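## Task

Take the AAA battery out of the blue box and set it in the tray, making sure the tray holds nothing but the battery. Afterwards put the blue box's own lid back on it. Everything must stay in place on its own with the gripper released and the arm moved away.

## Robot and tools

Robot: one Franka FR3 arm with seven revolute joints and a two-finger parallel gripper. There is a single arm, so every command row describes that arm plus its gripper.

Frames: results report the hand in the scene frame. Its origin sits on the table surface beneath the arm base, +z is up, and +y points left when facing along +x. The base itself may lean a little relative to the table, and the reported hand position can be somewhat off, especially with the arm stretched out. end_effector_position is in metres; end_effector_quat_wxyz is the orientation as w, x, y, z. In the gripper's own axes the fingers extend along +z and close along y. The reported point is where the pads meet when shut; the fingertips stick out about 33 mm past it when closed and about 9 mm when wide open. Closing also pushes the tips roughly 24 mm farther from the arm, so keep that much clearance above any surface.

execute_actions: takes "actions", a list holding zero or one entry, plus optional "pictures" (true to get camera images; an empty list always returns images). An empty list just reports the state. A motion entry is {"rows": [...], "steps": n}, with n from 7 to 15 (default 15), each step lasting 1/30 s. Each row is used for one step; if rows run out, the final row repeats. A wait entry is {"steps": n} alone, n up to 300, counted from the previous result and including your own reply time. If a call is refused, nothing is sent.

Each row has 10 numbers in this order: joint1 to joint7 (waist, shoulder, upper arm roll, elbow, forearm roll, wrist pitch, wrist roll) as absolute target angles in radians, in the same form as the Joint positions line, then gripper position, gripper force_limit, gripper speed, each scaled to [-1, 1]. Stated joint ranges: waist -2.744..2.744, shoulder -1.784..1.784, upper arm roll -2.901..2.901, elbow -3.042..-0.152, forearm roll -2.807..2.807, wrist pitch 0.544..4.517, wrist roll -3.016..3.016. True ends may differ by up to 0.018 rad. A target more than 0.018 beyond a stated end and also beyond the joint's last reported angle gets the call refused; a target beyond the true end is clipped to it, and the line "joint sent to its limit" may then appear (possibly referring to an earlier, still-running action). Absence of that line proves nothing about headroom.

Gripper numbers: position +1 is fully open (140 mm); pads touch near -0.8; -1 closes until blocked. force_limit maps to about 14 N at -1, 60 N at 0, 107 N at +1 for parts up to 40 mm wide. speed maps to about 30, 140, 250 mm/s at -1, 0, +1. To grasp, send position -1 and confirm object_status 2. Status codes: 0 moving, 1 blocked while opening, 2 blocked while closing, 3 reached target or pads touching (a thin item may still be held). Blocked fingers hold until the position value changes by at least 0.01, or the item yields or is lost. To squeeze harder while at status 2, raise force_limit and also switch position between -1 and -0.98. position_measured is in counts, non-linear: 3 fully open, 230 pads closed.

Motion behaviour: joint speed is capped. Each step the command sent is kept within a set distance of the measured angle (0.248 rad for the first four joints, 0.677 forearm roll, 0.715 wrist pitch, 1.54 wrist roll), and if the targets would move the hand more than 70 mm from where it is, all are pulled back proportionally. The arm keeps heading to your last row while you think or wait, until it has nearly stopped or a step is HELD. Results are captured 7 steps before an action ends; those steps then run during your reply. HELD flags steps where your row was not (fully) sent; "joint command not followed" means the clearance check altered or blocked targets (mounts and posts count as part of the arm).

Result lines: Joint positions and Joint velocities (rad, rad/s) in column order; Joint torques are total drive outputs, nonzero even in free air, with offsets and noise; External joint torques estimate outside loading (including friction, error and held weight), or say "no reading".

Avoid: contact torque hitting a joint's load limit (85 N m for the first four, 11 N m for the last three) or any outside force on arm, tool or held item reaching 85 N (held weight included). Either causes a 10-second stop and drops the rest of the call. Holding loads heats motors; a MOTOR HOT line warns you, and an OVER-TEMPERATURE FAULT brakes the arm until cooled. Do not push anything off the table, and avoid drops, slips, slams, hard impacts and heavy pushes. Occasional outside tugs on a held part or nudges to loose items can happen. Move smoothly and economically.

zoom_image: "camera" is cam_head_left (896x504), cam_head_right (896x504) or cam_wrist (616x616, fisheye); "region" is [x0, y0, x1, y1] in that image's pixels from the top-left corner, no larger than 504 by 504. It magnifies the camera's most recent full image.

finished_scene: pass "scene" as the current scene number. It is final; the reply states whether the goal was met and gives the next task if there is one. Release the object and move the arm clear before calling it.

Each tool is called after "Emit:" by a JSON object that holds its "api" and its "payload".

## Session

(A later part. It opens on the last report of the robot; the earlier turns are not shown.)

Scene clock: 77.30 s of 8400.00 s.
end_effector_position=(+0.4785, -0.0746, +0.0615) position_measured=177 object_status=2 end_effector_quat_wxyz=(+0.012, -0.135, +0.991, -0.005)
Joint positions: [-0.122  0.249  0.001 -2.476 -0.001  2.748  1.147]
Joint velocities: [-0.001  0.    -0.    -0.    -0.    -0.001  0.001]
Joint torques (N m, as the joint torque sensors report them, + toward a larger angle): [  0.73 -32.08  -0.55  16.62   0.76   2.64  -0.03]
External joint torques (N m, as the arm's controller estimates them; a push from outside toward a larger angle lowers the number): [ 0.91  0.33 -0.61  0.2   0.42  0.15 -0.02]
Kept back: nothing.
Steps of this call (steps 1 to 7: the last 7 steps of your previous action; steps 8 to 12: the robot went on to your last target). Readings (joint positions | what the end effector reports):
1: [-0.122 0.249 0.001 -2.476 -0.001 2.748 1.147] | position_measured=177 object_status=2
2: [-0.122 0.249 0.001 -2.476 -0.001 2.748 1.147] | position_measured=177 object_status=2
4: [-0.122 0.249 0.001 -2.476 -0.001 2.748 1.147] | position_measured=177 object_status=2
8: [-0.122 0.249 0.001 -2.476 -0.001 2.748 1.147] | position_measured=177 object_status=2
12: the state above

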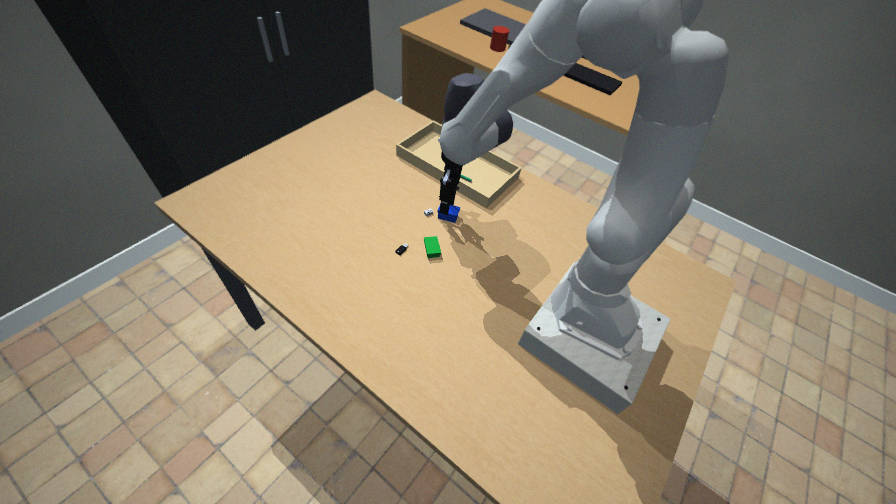

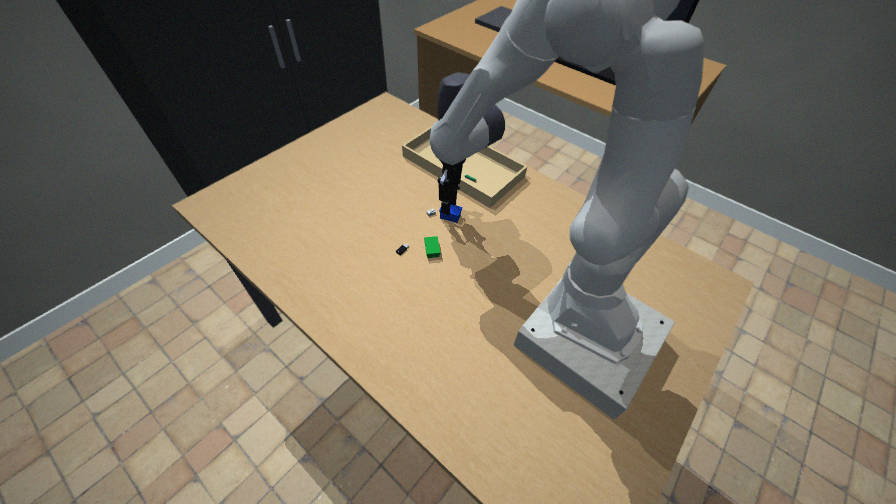

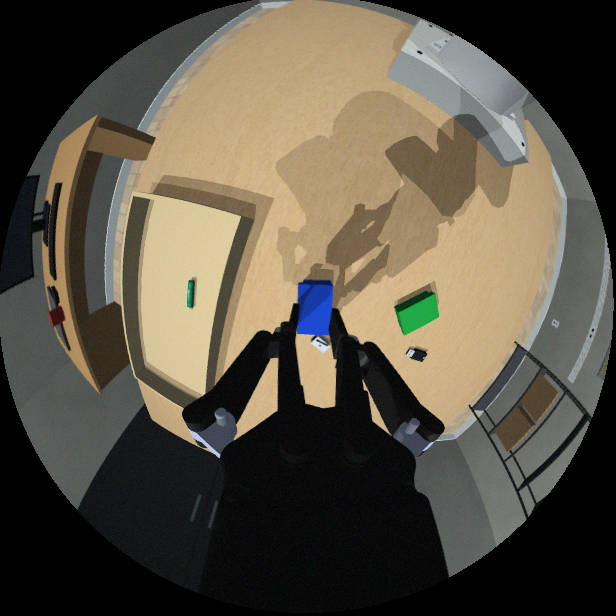

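Emit:
{"api": "execute_actions", "payload": {"actions": [{"rows":[[-0.116,0.248,0,-2.4815,0,2.748,1.147,-1,-0.3,0]],"steps":12}]}}

Emit:
{"api": "execute_actions", "payload": {"actions": [{"steps":12}], "pictures": true}}

Emit:
{"api": "zoom_image", "payload": {"camera": "cam_wrist", "region": [280,255,350,345]}}

Scene clock: 77.97 s of 8400.00 s.
end_effector_position=(+0.4767, -0.0729, +0.0605) position_measured=177 object_status=2 end_effector_quat_wxyz=(+0.010, -0.136, +0.991, -0.005)
Joint positions: [-0.119  0.249  0.    -2.479 -0.001  2.748  1.147]
Joint velocities: [ 0.01  -0.001  0.001 -0.008 -0.     0.     0.   ]
Joint torques (N m, as the joint torque sensors report them, + toward a larger angle): [  0.85 -32.08  -0.91  14.93   0.77   2.46  -0.04]
External joint torques (N m, as the arm's controller estimates them; a push from outside toward a larger angle lowers the number): [ 1.14  0.45 -0.84 -1.69  0.43 -0.08 -0.04]
Steps of this call (steps 1 to 15: the robot went on to your last target; steps 16 to 20: the first 5 steps of this action). Readings (joint positions | what the end effector reports):
16: [-0.122 0.249 0.000 -2.476 -0.001 2.748 1.147] | position_measured=177 object_status=2
17: [-0.121 0.249 0.000 -2.477 -0.001 2.748 1.147] | position_measured=177 object_status=2
19: [-0.119 0.249 0.000 -2.479 -0.001 2.748 1.147] | position_measured=177 object_status=2
20: the state above

Scene clock: 78.37 s of 8400.00 s.
end_effector_position=(+0.4764, -0.0726, +0.0603) position_measured=177 object_status=2 end_effector_quat_wxyz=(+0.010, -0.137, +0.991, -0.005)
Joint positions: [-0.119  0.249  0.    -2.48  -0.001  2.748  1.147]
Joint velocities: [-0.001 -0.     0.001  0.001 -0.001 -0.001  0.001]
Joint torques (N m, as the joint torque sensors report them, + toward a larger angle): [  1.86 -32.74  -0.42  14.36   0.72   2.53  -0.04]
External joint torques (N m, as the arm's controller estimates them; a push from outside toward a larger angle lowers the number): [ 1.97 -0.39 -0.55 -2.04  0.39  0.05 -0.04]
Kept back: nothing.
Steps of this call (steps 1 to 7: the last 7 steps of your previous action; steps 8 to 12: the robot went on to your last target). Readings (joint positions | what the end effector reports):
1: [-0.119 0.249 0.000 -2.479 -0.001 2.748 1.147] | position_measured=177 object_status=2
2: [-0.119 0.249 0.000 -2.480 -0.001 2.748 1.147] | position_measured=177 object_status=2
4: [-0.119 0.249 0.000 -2.480 -0.001 2.748 1.147] | position_measured=177 object_status=2
8: [-0.119 0.249 0.000 -2.480 -0.001 2.748 1.147] | position_measured=177 object_status=2
12: the state above

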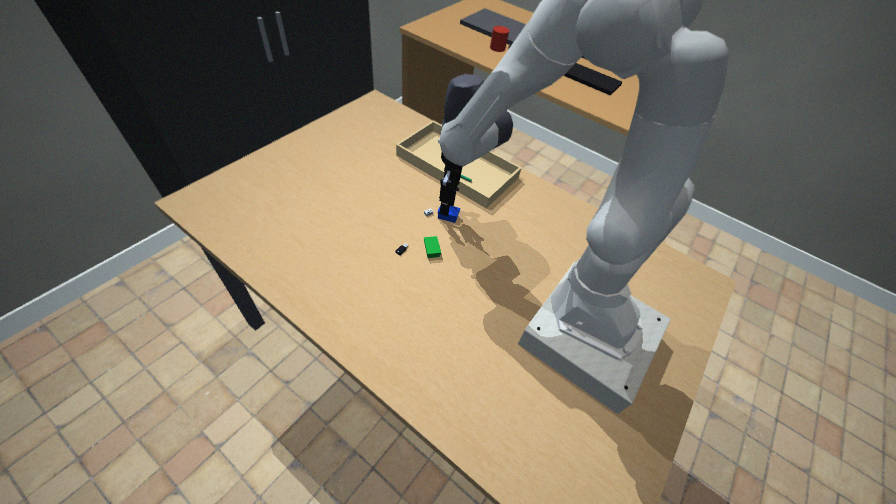

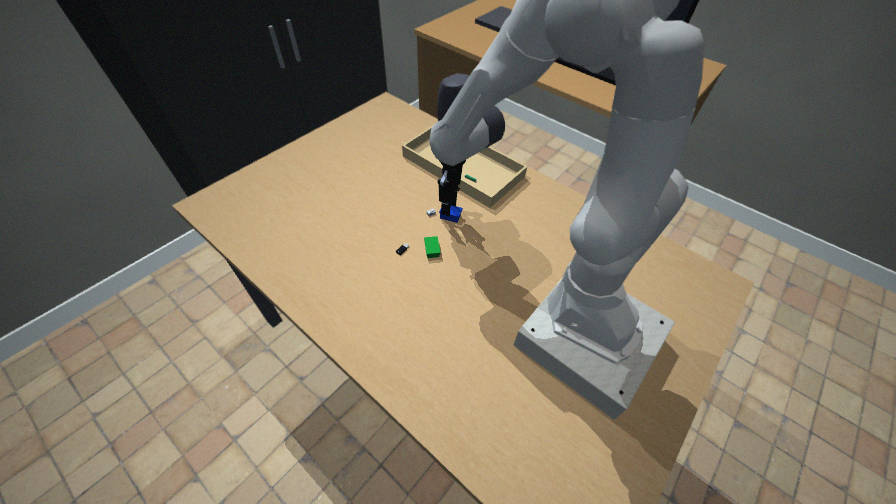

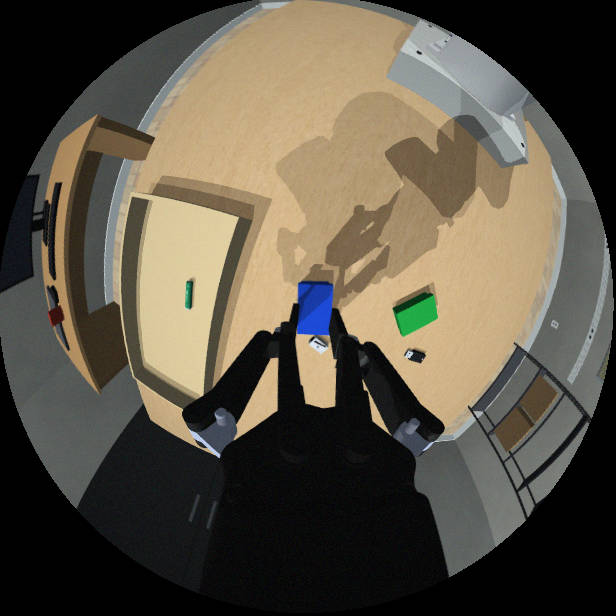

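Region (280, 255, 350, 345) of cam_wrist's 616x616 image, scaled by 5.600, with more detail than that image has.

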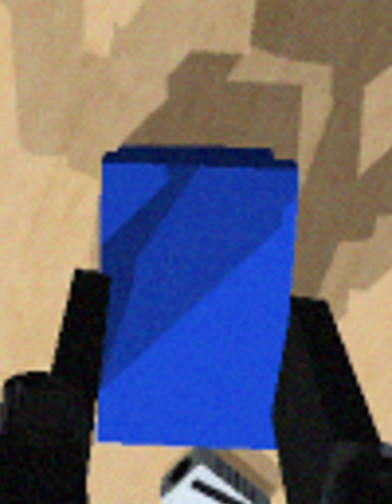

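Emit:
{"api": "execute_actions", "payload": {"actions": [{"rows":[[-0.1215,0.252,0,-2.48,0,2.756,1.147,-1,-0.3,0],[-0.1215,0.254,0,-2.48,0,2.757,1.147,-1,-0.3,0],[-0.1215,0.256,0,-2.48,0,2.759,1.147,-1,-0.3,0],[-0.1215,0.258,0,-2.48,0,2.761,1.147,-1,-0.3,0],[-0.1215,0.260,0,-2.48,0,2.763,1.147,-1,-0.3,0],[-0.1215,0.262,0,-2.48,0,2.765,1.147,-1,-0.3,0],[-0.1215,0.264,0,-2.48,0,2.767,1.147,-1,-0.3,0]],"steps":15}]}}

Emit:
{"api": "execute_actions", "payload": {"actions": [{"steps":15}], "pictures": true}}

Emit:
{"api": "zoom_image", "payload": {"camera": "cam_wrist", "region": [280,255,350,345]}}

Scene clock: 79.03 s of 8400.00 s.
end_effector_position=(+0.4768, -0.0727, +0.0570) position_measured=177 object_status=2 end_effector_quat_wxyz=(+0.011, -0.137, +0.991, -0.005)
Joint positions: [-0.119  0.258  0.    -2.48  -0.001  2.76   1.147]
Joint velocities: [-0.001  0.044 -0.001 -0.001  0.     0.032 -0.002]
Joint torques (N m, as the joint torque sensors report them, + toward a larger angle): [ -1.09 -31.5   -0.77  14.21   0.82   2.93  -0.03]
External joint torques (N m, as the arm's controller estimates them; a push from outside toward a larger angle lowers the number): [-0.88  0.6  -0.81 -1.27  0.49  0.46 -0.03]
Steps of this call (steps 1 to 12: the robot went on to your last target; steps 13 to 20: the first 8 steps of this action). Readings (joint positions | what the end effector reports):
13: [-0.119 0.249 0.000 -2.480 -0.001 2.749 1.147] | position_measured=177 object_status=2
14: [-0.119 0.249 0.000 -2.480 -0.001 2.750 1.147] | position_measured=177 object_status=2
16: [-0.119 0.252 0.000 -2.480 -0.001 2.753 1.147] | position_measured=177 object_status=2
20: the state above

Scene clock: 79.53 s of 8400.00 s.
end_effector_position=(+0.4766, -0.0727, +0.0552) position_measured=177 object_status=2 end_effector_quat_wxyz=(+0.011, -0.137, +0.991, -0.005)
Joint positions: [-0.119  0.262  0.    -2.48  -0.001  2.764  1.147]
Joint velocities: [ 0.    -0.001 -0.001  0.     0.     0.002  0.001]
Joint torques (N m, as the joint torque sensors report them, + toward a larger angle): [ -0.82 -31.34  -0.53  15.06   0.74   2.93  -0.1 ]
External joint torques (N m, as the arm's controller estimates them; a push from outside toward a larger angle lowers the number): [-0.69  1.3  -0.65 -1.17  0.42  0.43 -0.1 ]
Kept back: nothing.
Steps of this call (steps 1 to 7: the last 7 steps of your previous action; steps 8 to 15: the robot went on to your last target). Readings (joint positions | what the end effector reports):
1: [-0.119 0.259 0.000 -2.480 -0.001 2.760 1.147] | position_measured=177 object_status=2
2: [-0.119 0.261 0.000 -2.480 -0.001 2.761 1.147] | position_measured=177 object_status=2
4: [-0.119 0.262 0.000 -2.480 -0.001 2.762 1.147] | position_measured=177 object_status=2
8: [-0.119 0.262 0.000 -2.480 -0.001 2.763 1.147] | position_measured=177 object_status=2
15: the state above
The arm was judged still, so your last target was given up. Only a new action makes it travel on or press farther. Fingers that are still opening or closing keep moving.

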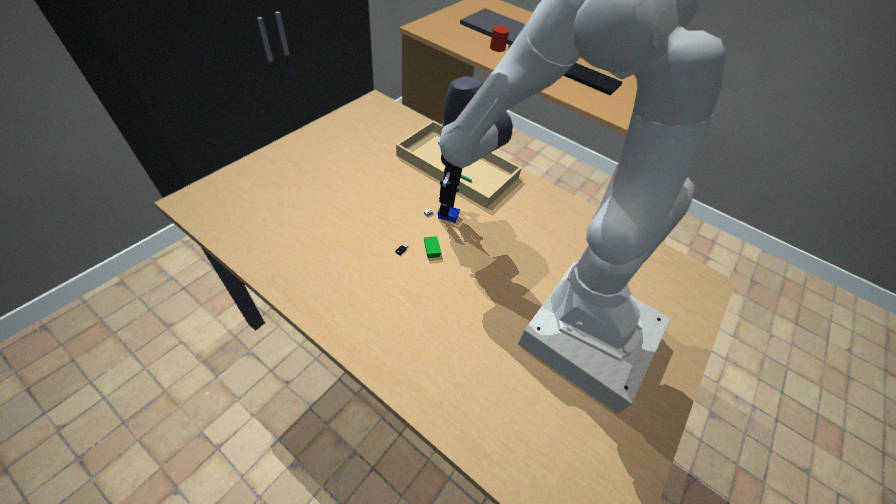

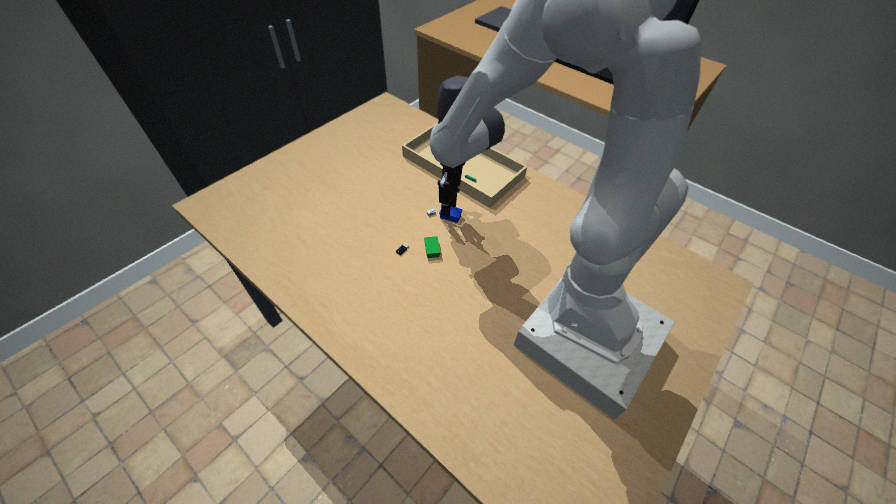

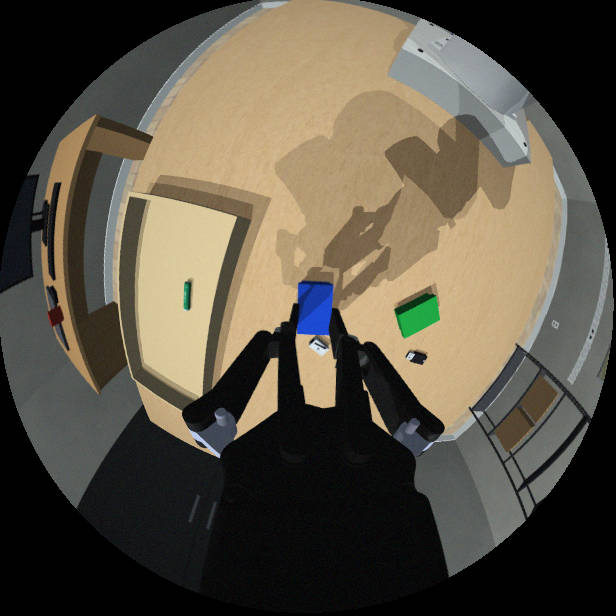

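Region (280, 255, 350, 345) of cam_wrist's 616x616 image, scaled by 5.600, with more detail than that image has.

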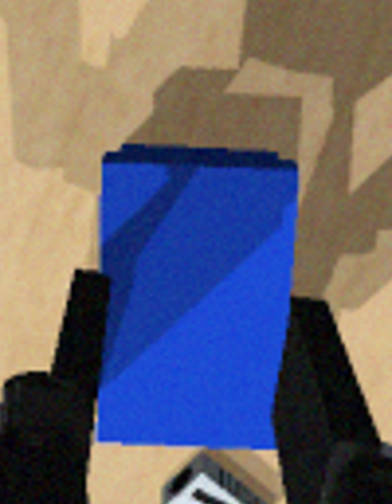

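Entering. Continue ~11 mm down.

Emit:
{"api": "execute_actions", "payload": {"actions": [{"rows":[[-0.119,0.266,0,-2.48,0,2.77,1.147,-1,-0.3,0],[-0.119,0.269,0,-2.48,0,2.772,1.147,-1,-0.3,0],[-0.119,0.272,0,-2.48,0,2.774,1.147,-1,-0.3,0],[-0.119,0.275,0,-2.48,0,2.777,1.147,-1,-0.3,0],[-0.119,0.278,0,-2.48,0,2.78,1.147,-1,-0.3,0],[-0.119,0.281,0,-2.48,0,2.782,1.147,-1,-0.3,0],[-0.119,0.284,0,-2.48,0,2.785,1.147,-1,-0.3,0],[-0.119,0.287,0,-2.48,0,2.787,1.147,-1,-0.3,0],[-0.119,0.290,0,-2.48,0,2.789,1.147,-1,-0.3,0],[-0.119,0.293,0,-2.48,0,2.791,1.147,-1,-0.3,0]],"steps":15}]}}

Emit:
{"api": "execute_actions", "payload": {"actions": [{"steps":15}], "pictures": true}}

Scene clock: 80.17 s of 8400.00 s.
end_effector_position=(+0.4767, -0.0729, +0.0509) position_measured=177 object_status=2 end_effector_quat_wxyz=(+0.012, -0.136, +0.991, -0.005)
Joint positions: [-0.119  0.274  0.    -2.479 -0.001  2.776  1.147]
Joint velocities: [ 0.     0.029  0.     0.016 -0.     0.066 -0.   ]
Joint torques (N m, as the joint torque sensors report them, + toward a larger angle): [  0.69 -25.67  -0.29  13.55   0.74   2.45  -0.11]
External joint torques (N m, as the arm's controller estimates them; a push from outside toward a larger angle lowers the number): [ 0.63  6.36 -0.58 -1.79  0.43  0.12 -0.11]
Steps of this call (steps 1 to 11: nothing new was sent; steps 12 to 19: the first 8 steps of this action). Readings (joint positions | what the end effector reports):
12: [-0.119 0.263 0.000 -2.480 -0.001 2.765 1.147] | position_measured=177 object_status=2
13: [-0.119 0.263 0.000 -2.480 -0.001 2.766 1.147] | position_measured=177 object_status=2
15: [-0.119 0.267 0.000 -2.480 -0.001 2.768 1.147] | position_measured=177 object_status=2
19: the state above

Scene clock: 80.67 s of 8400.00 s.
end_effector_position=(+0.4810, -0.0735, +0.0507) position_measured=177 object_status=2 end_effector_quat_wxyz=(+0.017, -0.136, +0.990, -0.007)
Joint positions: [-0.119  0.279  0.    -2.476 -0.001  2.791  1.147]
Joint velocities: [-0.001  0.    -0.001  0.001  0.     0.006 -0.   ]
Joint torques (N m, as the joint torque sensors report them, + toward a larger angle): [  0.85 -23.66  -0.19  12.55   0.7    2.65  -0.09]
External joint torques (N m, as the arm's controller estimates them; a push from outside toward a larger angle lowers the number): [ 0.97  9.21 -0.33 -3.41  0.39  0.13 -0.08]
Kept back: nothing.
Steps of this call (steps 1 to 7: the last 7 steps of your previous action; steps 8 to 15: the robot went on to your last target). Readings (joint positions | what the end effector reports):
1: [-0.119 0.275 0.000 -2.478 -0.001 2.778 1.147] | position_measured=177 object_status=2
2: [-0.119 0.276 0.000 -2.478 -0.001 2.781 1.147] | position_measured=177 object_status=2
4: [-0.119 0.277 0.000 -2.477 -0.001 2.784 1.147] | position_measured=177 object_status=2
8: [-0.119 0.279 0.000 -2.477 -0.001 2.788 1.147] | position_measured=177 object_status=2
15: the state above

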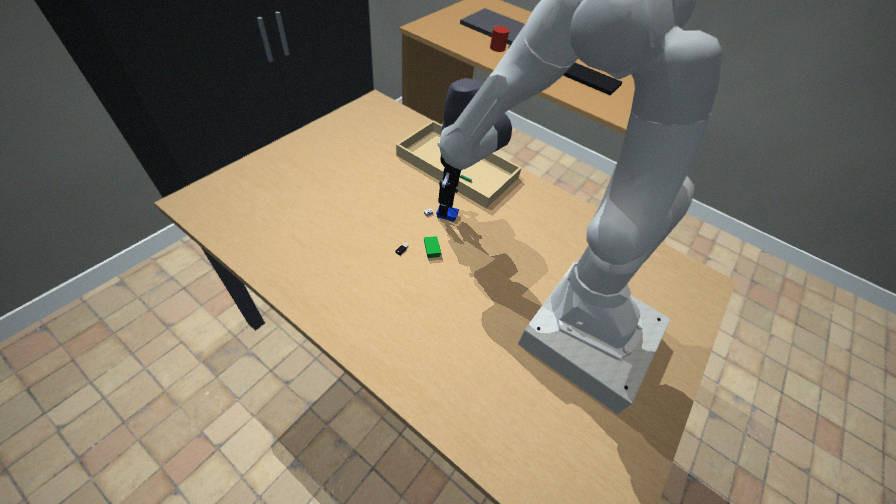

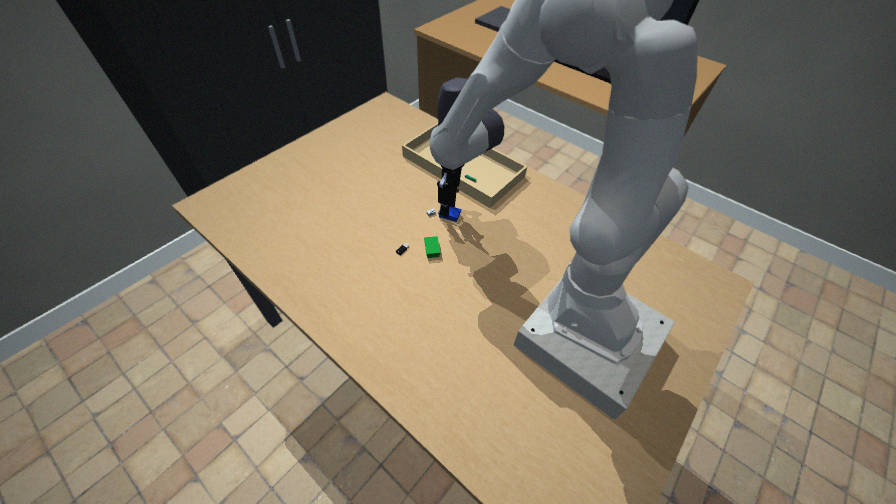

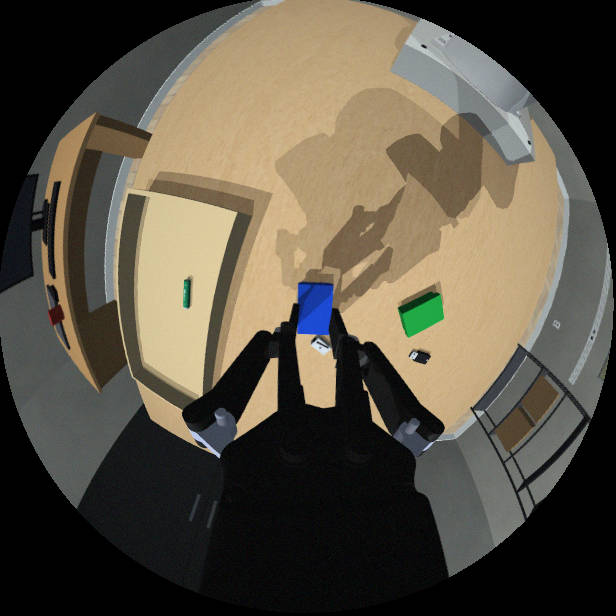

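Emit:
{"api": "execute_actions", "payload": {"actions": [{"rows":[[-0.119,0.274,0,-2.479,0,2.778,1.147,0.15,-0.3,0]],"steps":15}]}}

Emit:
{"api": "execute_actions", "payload": {"actions": [{"rows":[[-0.119,0.26,0,-2.479,0,2.76,1.147,0.15,-0.3,0],[-0.119,0.22,0,-2.479,0,2.72,1.147,0.15,-0.3,0],[-0.119,0.16,0,-2.479,0,2.65,1.147,0.15,-0.3,0],[-0.119,0.1,0,-2.479,0,2.58,1.147,0.15,-0.3,0]],"steps":15}]}}

Emit:
{"api": "execute_actions", "payload": {"actions": [{"steps":15}], "pictures": true}}

Emit:
{"api": "zoom_image", "payload": {"camera": "cam_wrist", "region": [260,240,370,360]}}

Emit:
{"api": "zoom_image", "payload": {"camera": "cam_head_left", "region": [420,190,480,235]}}

Scene clock: 81.57 s of 8400.00 s.
end_effector_position=(+0.4796, -0.0733, +0.0516) position_measured=126 object_status=0 end_effector_quat_wxyz=(+0.015, -0.136, +0.991, -0.006)
Joint positions: [-0.119  0.275  0.    -2.477 -0.001  2.783  1.147]
Joint velocities: [-0.    -0.001 -0.001 -0.002 -0.    -0.016 -0.   ]
Joint torques (N m, as the joint torque sensors report them, + toward a larger angle): [  0.73 -33.45  -0.23  13.43   0.7    2.37  -0.02]
External joint torques (N m, as the arm's controller estimates them; a push from outside toward a larger angle lowers the number): [ 0.84 -0.6  -0.38 -2.65  0.39 -0.16 -0.01]
Steps of this call (steps 1 to 15: the robot went on to your last target; steps 16 to 19: nothing new was sent; steps 20 to 27: the first 8 steps of this action). Readings (joint positions | what the end effector reports):
20: [-0.119 0.278 0.000 -2.476 -0.001 2.790 1.147] | position_measured=177 object_status=0
21: [-0.119 0.276 0.000 -2.476 -0.001 2.789 1.147] | position_measured=177 object_status=0
23: [-0.119 0.275 0.000 -2.477 -0.001 2.786 1.147] | position_measured=156 object_status=0
27: the state above

Scene clock: 82.07 s of 8400.00 s.
end_effector_position=(+0.4920, -0.0751, +0.1201) position_measured=110 object_status=3 end_effector_quat_wxyz=(+0.031, -0.136, +0.990, -0.011)
Joint positions: [-0.119  0.11   0.    -2.475 -0.001  2.648  1.147]
Joint velocities: [ 0.001 -0.31  -0.001  0.049  0.    -0.342 -0.002]
Joint torques (N m, as the joint torque sensors report them, + toward a larger angle): [  0.29 -20.05  -0.1   11.27   0.81   0.92  -0.01]
External joint torques (N m, as the arm's controller estimates them; a push from outside toward a larger angle lowers the number): [ 0.38 -0.9  -0.1  -0.85  0.41 -0.47 -0.01]
Steps of this call (steps 1 to 7: the last 7 steps of your previous action; steps 8 to 15: the first 8 steps of this action). Readings (joint positions | what the end effector reports):
8: [-0.119 0.274 0.000 -2.478 -0.001 2.778 1.147] | position_measured=110 object_status=3
9: [-0.119 0.265 0.000 -2.480 -0.001 2.769 1.147] | position_measured=110 object_status=3
11: [-0.119 0.212 0.000 -2.486 -0.001 2.719 1.147] | position_measured=110 object_status=3
15: the state above

Scene clock: 82.57 s of 8400.00 s.
end_effector_position=(+0.4742, -0.0724, +0.1181) position_measured=110 object_status=3 end_effector_quat_wxyz=(+0.005, -0.136, +0.991, -0.003)
Joint positions: [-0.119  0.099  0.    -2.477 -0.001  2.586  1.147]
Joint velocities: [-0.    -0.001  0.    -0.001 -0.001 -0.021 -0.   ]
Joint torques (N m, as the joint torque sensors report them, + toward a larger angle): [  0.2  -29.61  -0.25  16.17   0.88   2.35   0.03]
External joint torques (N m, as the arm's controller estimates them; a push from outside toward a larger angle lowers the number): [ 0.27  0.28 -0.28 -2.61  0.45 -0.11  0.03]
Kept back: nothing.
Steps of this call (steps 1 to 7: the last 7 steps of your previous action; steps 8 to 15: the robot went on to your last target). Readings (joint positions | what the end effector reports):
1: [-0.119 0.102 0.000 -2.474 -0.001 2.637 1.147] | position_measured=110 object_status=3
2: [-0.119 0.099 0.000 -2.474 -0.001 2.628 1.147] | position_measured=110 object_status=3
4: [-0.119 0.099 0.000 -2.475 -0.001 2.613 1.147] | position_measured=110 object_status=3
8: [-0.119 0.099 0.000 -2.477 -0.001 2.596 1.147] | position_measured=110 object_status=3
15: the state above

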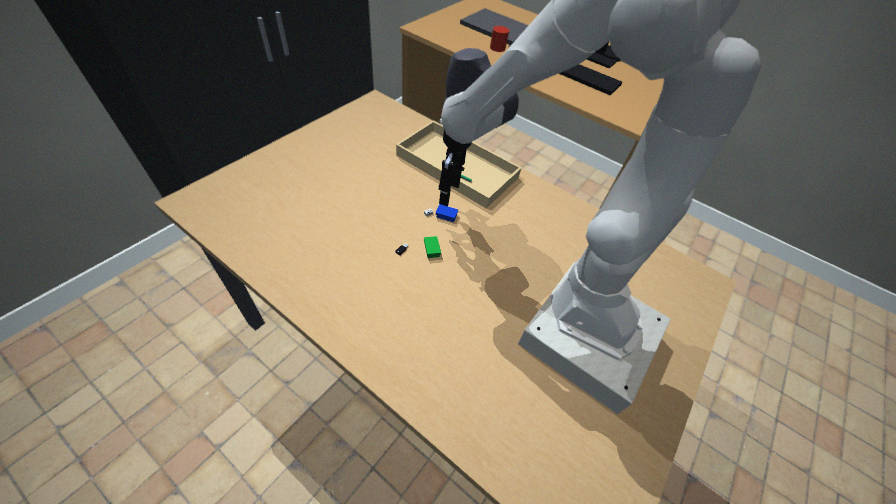

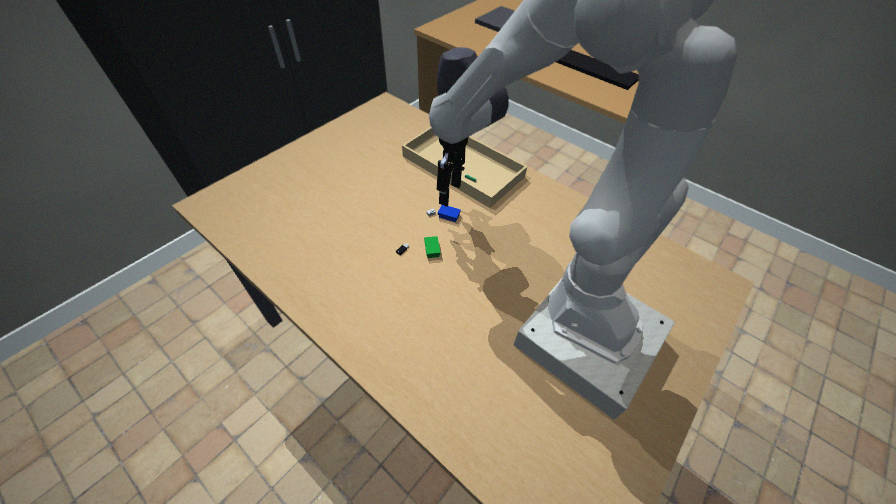

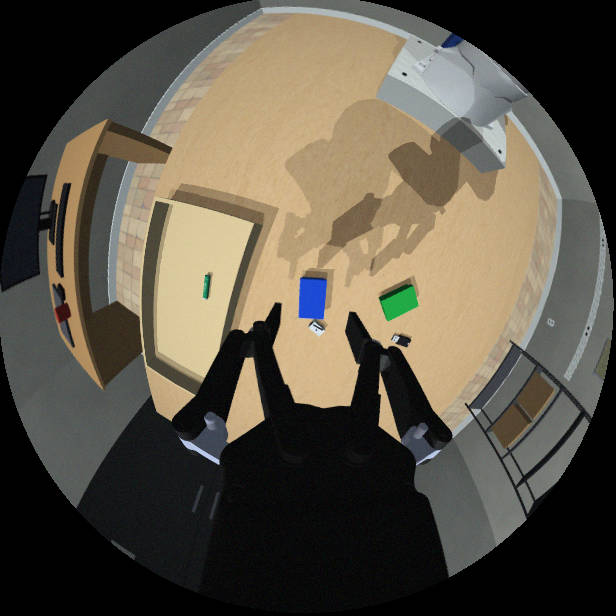

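Region (260, 240, 370, 360) of cam_wrist's 616x616 image, scaled by 4.200, with more detail than that image has; it fills the left 462 columns of this view, and the rest is white.

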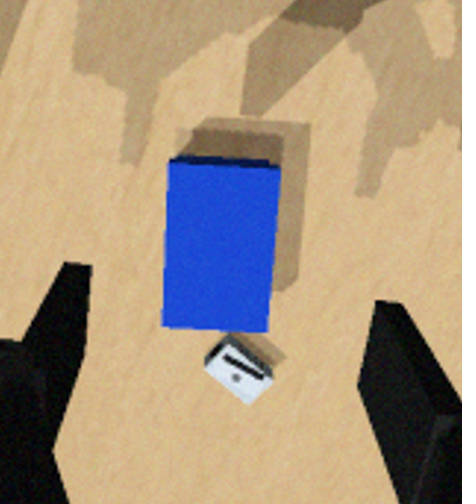

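Region (420, 190, 480, 235) of cam_head_left's 896x504 image, scaled by 8.400, with more detail than that image has; it fills the top 378 rows of this view, and the rest is white.

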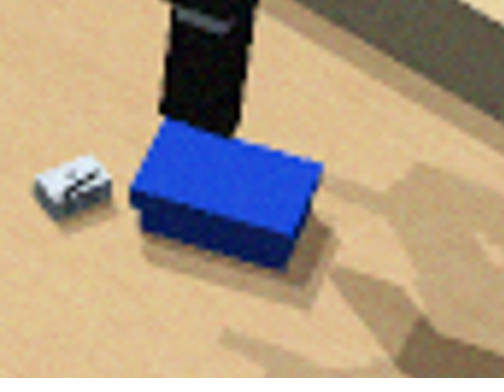

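Emit:
{"api": "execute_actions", "payload": {"actions": [{"rows":[[-0.119,0.10,0,-2.479,0,2.586,1.147,-1,0,1],[-0.119,0.10,0,-2.479,0,2.586,1.147,-1,0,1],[-0.119,0.10,0,-2.479,0,2.586,1.147,-1,0,1],[-0.119,0.10,0,-2.479,0,2.586,1.147,-1,0,1],[-0.119,0.10,0,-2.479,0,2.586,1.147,-1,0,1],[-0.119,0.13,0,-2.479,0,2.64,1.147,-1,0,1],[-0.119,0.16,0,-2.479,0,2.66,1.147,-1,0,1],[-0.119,0.19,0,-2.479,0,2.69,1.147,-1,0,1],[-0.119,0.205,0,-2.479,0,2.70,1.147,-1,0,1]],"steps":15}]}}

Emit:
{"api": "execute_actions", "payload": {"actions": [{"steps":15}]}}

Emit:
{"api": "execute_actions", "payload": {"actions": [{"rows":[[-0.119,0.21,0,-2.479,0,2.71,1.147,-1,0,1],[-0.119,0.215,0,-2.479,0,2.715,1.147,-1,0,1],[-0.119,0.22,0,-2.479,0,2.72,1.147,-1,0,1],[-0.119,0.225,0,-2.479,0,2.725,1.147,-1,0,1],[-0.119,0.23,0,-2.479,0,2.73,1.147,-1,0,1],[-0.119,0.235,0,-2.479,0,2.735,1.147,-1,0,1]],"steps":15}]}}

Emit:
{"api": "execute_actions", "payload": {"actions": [{"steps":15}], "pictures": true}}

Emit:
{"api": "zoom_image", "payload": {"camera": "cam_head_left", "region": [410,190,480,260]}}

Scene clock: 83.67 s of 8400.00 s.
end_effector_position=(+0.4768, -0.0728, +0.1068) position_measured=200 object_status=0 end_effector_quat_wxyz=(+0.007, -0.136, +0.991, -0.004)
Joint positions: [-0.119  0.131  0.    -2.474 -0.001  2.619  1.147]
Joint velocities: [-0.     0.61  -0.001  0.022 -0.001  0.461  0.   ]
Joint torques (N m, as the joint torque sensors report them, + toward a larger angle): [  1.54 -23.46  -0.31  13.52   0.84   2.02   0.  ]
External joint torques (N m, as the arm's controller estimates them; a push from outside toward a larger angle lowers the number): [ 1.75  1.91 -0.22  0.48  0.44  0.64  0.  ]
Steps of this call (steps 1 to 15: the robot went on to your last target; steps 16 to 25: nothing new was sent; steps 26 to 33: the first 8 steps of this action). Readings (joint positions | what the end effector reports):
26: [-0.119 0.099 0.000 -2.477 -0.001 2.583 1.147] | position_measured=110 object_status=0
27: [-0.119 0.099 0.000 -2.477 -0.001 2.583 1.147] | position_measured=119 object_status=0
29: [-0.119 0.099 0.000 -2.477 -0.001 2.583 1.147] | position_measured=146 object_status=0
33: the state above

Scene clock: 84.17 s of 8400.00 s.
end_effector_position=(+0.4731, -0.0723, +0.0758) position_measured=233 object_status=3 end_effector_quat_wxyz=(+0.004, -0.136, +0.991, -0.003)
Joint positions: [-0.119  0.205  0.    -2.481 -0.001  2.693  1.147]
Joint velocities: [-0.002 -0.001 -0.     0.     0.001  0.026  0.001]
Joint torques (N m, as the joint torque sensors report them, + toward a larger angle): [  0.92 -30.83  -0.44  17.     0.79   3.06  -0.13]
External joint torques (N m, as the arm's controller estimates them; a push from outside toward a larger angle lowers the number): [ 1.04  0.79 -0.52 -0.02  0.43  0.62 -0.13]
Kept back: nothing.
Steps of this call (steps 1 to 7: the last 7 steps of your previous action; steps 8 to 15: the robot went on to your last target). Readings (joint positions | what the end effector reports):
1: [-0.119 0.152 0.000 -2.474 -0.001 2.633 1.147] | position_measured=213 object_status=0
2: [-0.119 0.172 0.000 -2.476 -0.001 2.644 1.147] | position_measured=227 object_status=0
4: [-0.119 0.196 0.000 -2.480 -0.001 2.660 1.147] | position_measured=233 object_status=0
8: [-0.119 0.205 0.000 -2.481 -0.001 2.680 1.147] | position_measured=233 object_status=3
15: the state above

Scene clock: 84.43 s of 8400.00 s.
end_effector_position=(+0.4736, -0.0724, +0.0666) position_measured=233 object_status=3 end_effector_quat_wxyz=(+0.005, -0.136, +0.991, -0.003)
Joint positions: [-0.119  0.23   0.    -2.48  -0.001  2.719  1.147]
Joint velocities: [-0.001  0.082 -0.    -0.    -0.001  0.072  0.002]
Joint torques (N m, as the joint torque sensors report them, + toward a larger angle): [  0.08 -32.65  -0.59  16.25   0.86   3.18  -0.01]
External joint torques (N m, as the arm's controller estimates them; a push from outside toward a larger angle lowers the number): [ 0.18  1.25 -0.73 -1.32  0.52  0.56 -0.01]
Steps of this call (steps 1 to 8: the first 8 steps of this action). Readings (joint positions | what the end effector reports):
1: [-0.119 0.205 0.000 -2.481 -0.001 2.695 1.147] | position_measured=233 object_status=3
2: [-0.119 0.207 0.000 -2.480 -0.001 2.698 1.147] | position_measured=233 object_status=3
4: [-0.119 0.213 0.000 -2.480 -0.001 2.706 1.147] | position_measured=233 object_status=3
8: the state above

Scene clock: 84.93 s of 8400.00 s.
end_effector_position=(+0.4762, -0.0728, +0.0659) position_measured=233 object_status=3 end_effector_quat_wxyz=(+0.009, -0.136, +0.991, -0.004)
Joint positions: [-0.119  0.234  0.    -2.48  -0.001  2.732  1.147]
Joint velocities: [ 0.001  0.     0.001  0.    -0.     0.005 -0.   ]
Joint torques (N m, as the joint torque sensors report them, + toward a larger angle): [  0.43 -31.36  -0.45  16.94   0.72   2.9   -0.05]
External joint torques (N m, as the arm's controller estimates them; a push from outside toward a larger angle lowers the number): [ 0.43  0.68 -0.67  0.39  0.38  0.44 -0.05]
Kept back: nothing.
Steps of this call (steps 1 to 7: the last 7 steps of your previous action; steps 8 to 15: the robot went on to your last target). Readings (joint positions | what the end effector reports):
1: [-0.119 0.232 0.000 -2.480 -0.001 2.722 1.147] | position_measured=233 object_status=3
2: [-0.119 0.233 0.000 -2.480 -0.001 2.723 1.147] | position_measured=233 object_status=3
4: [-0.119 0.234 0.000 -2.480 -0.001 2.726 1.147] | position_measured=233 object_status=3
8: [-0.119 0.234 0.000 -2.480 -0.001 2.730 1.147] | position_measured=233 object_status=3
15: the state above

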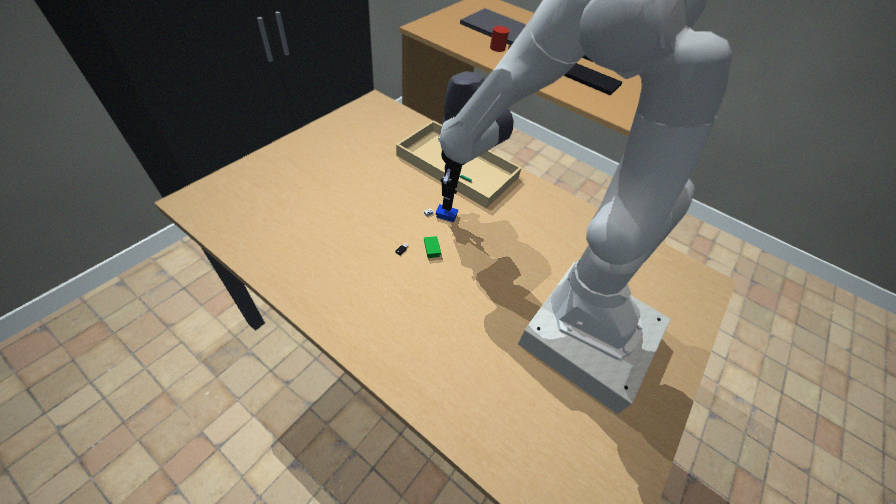

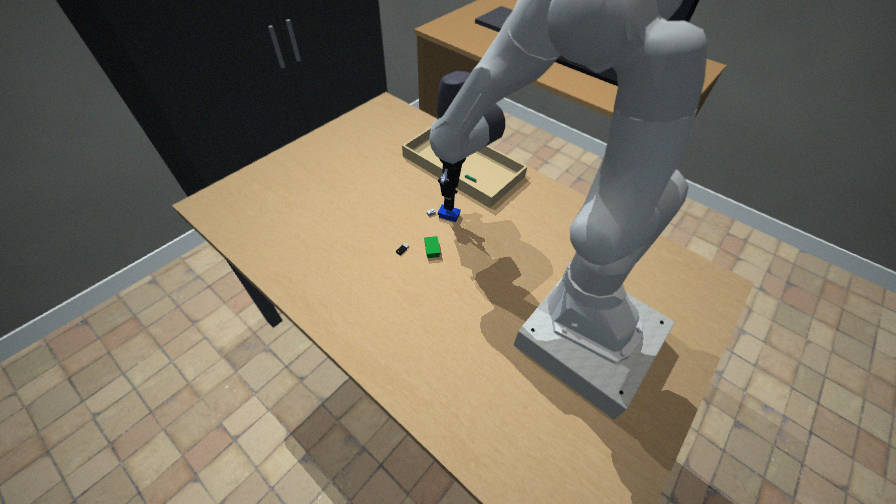

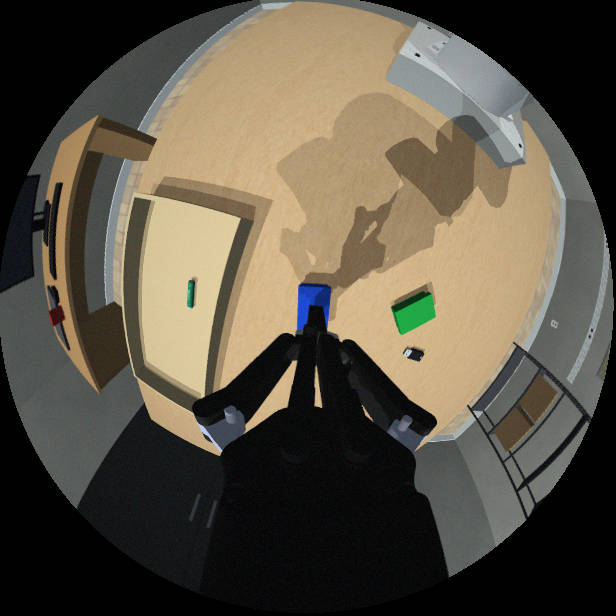

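Region (410, 190, 480, 260) of cam_head_left's 896x504 image, scaled by 7.200, with more detail than that image has.

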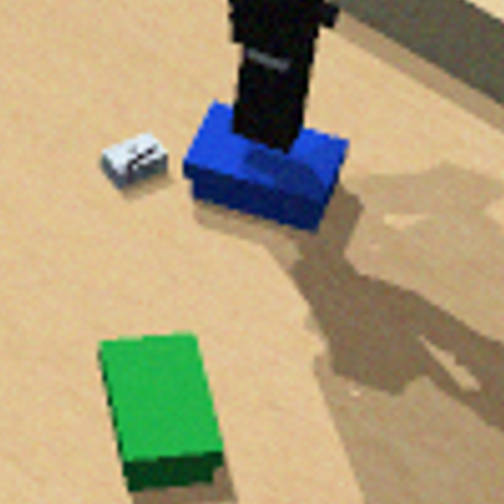

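No contact yet; go lower.

Emit:
{"api": "execute_actions", "payload": {"actions": [{"rows":[[-0.119,0.238,0,-2.479,0,2.737,1.147,-1,0,1],[-0.119,0.242,0,-2.479,0,2.739,1.147,-1,0,1],[-0.119,0.246,0,-2.479,0,2.742,1.147,-1,0,1],[-0.119,0.25,0,-2.479,0,2.745,1.147,-1,0,1],[-0.119,0.254,0,-2.479,0,2.748,1.147,-1,0,1],[-0.119,0.258,0,-2.479,0,2.751,1.147,-1,0,1],[-0.119,0.262,0,-2.479,0,2.754,1.147,-1,0,1]],"steps":15}]}}

Emit:
{"api": "execute_actions", "payload": {"actions": [{"steps":12}]}}

Scene clock: 85.53 s of 8400.00 s.
end_effector_position=(+0.4726, -0.0722, +0.0568) position_measured=233 object_status=3 end_effector_quat_wxyz=(+0.005, -0.136, +0.991, -0.003)
Joint positions: [-0.119  0.255  0.    -2.48  -0.001  2.743  1.147]
Joint velocities: [-0.001  0.098  0.    -0.    -0.     0.045 -0.   ]
Joint torques (N m, as the joint torque sensors report them, + toward a larger angle): [  0.28 -32.79  -0.81  15.43   0.76   3.13  -0.09]
External joint torques (N m, as the arm's controller estimates them; a push from outside toward a larger angle lowers the number): [ 0.44  1.18 -0.9  -1.38  0.43  0.53 -0.09]
Steps of this call (steps 1 to 10: the robot went on to your last target; steps 11 to 18: the first 8 steps of this action). Readings (joint positions | what the end effector reports):
11: [-0.119 0.234 0.000 -2.480 -0.001 2.733 1.147] | position_measured=233 object_status=3
12: [-0.119 0.235 0.000 -2.480 -0.001 2.734 1.147] | position_measured=233 object_status=3
14: [-0.119 0.240 0.000 -2.480 -0.001 2.736 1.147] | position_measured=233 object_status=3
18: the state above

Scene clock: 85.93 s of 8400.00 s.
end_effector_position=(+0.4729, -0.0723, +0.0547) position_measured=233 object_status=3 end_effector_quat_wxyz=(+0.006, -0.136, +0.991, -0.003)
Joint positions: [-0.119  0.261  0.    -2.48  -0.001  2.751  1.147]
Joint velocities: [-0.001  0.    -0.001 -0.     0.     0.005  0.001]
Joint torques (N m, as the joint torque sensors report them, + toward a larger angle): [  0.67 -32.13  -1.11  16.14   0.79   2.96  -0.04]
External joint torques (N m, as the arm's controller estimates them; a push from outside toward a larger angle lowers the number): [ 0.87  0.31 -1.16  0.02  0.46  0.51 -0.04]
Kept back: nothing.
Steps of this call (steps 1 to 7: the last 7 steps of your previous action; steps 8 to 12: the robot went on to your last target). Readings (joint positions | what the end effector reports):
1: [-0.119 0.258 0.000 -2.480 -0.001 2.745 1.147] | position_measured=233 object_status=3
2: [-0.119 0.259 0.000 -2.480 -0.001 2.746 1.147] | position_measured=233 object_status=3
4: [-0.119 0.260 0.000 -2.480 -0.001 2.747 1.147] | position_measured=233 object_status=3
8: [-0.119 0.261 0.000 -2.480 -0.001 2.750 1.147] | position_measured=233 object_status=3
12: the state above


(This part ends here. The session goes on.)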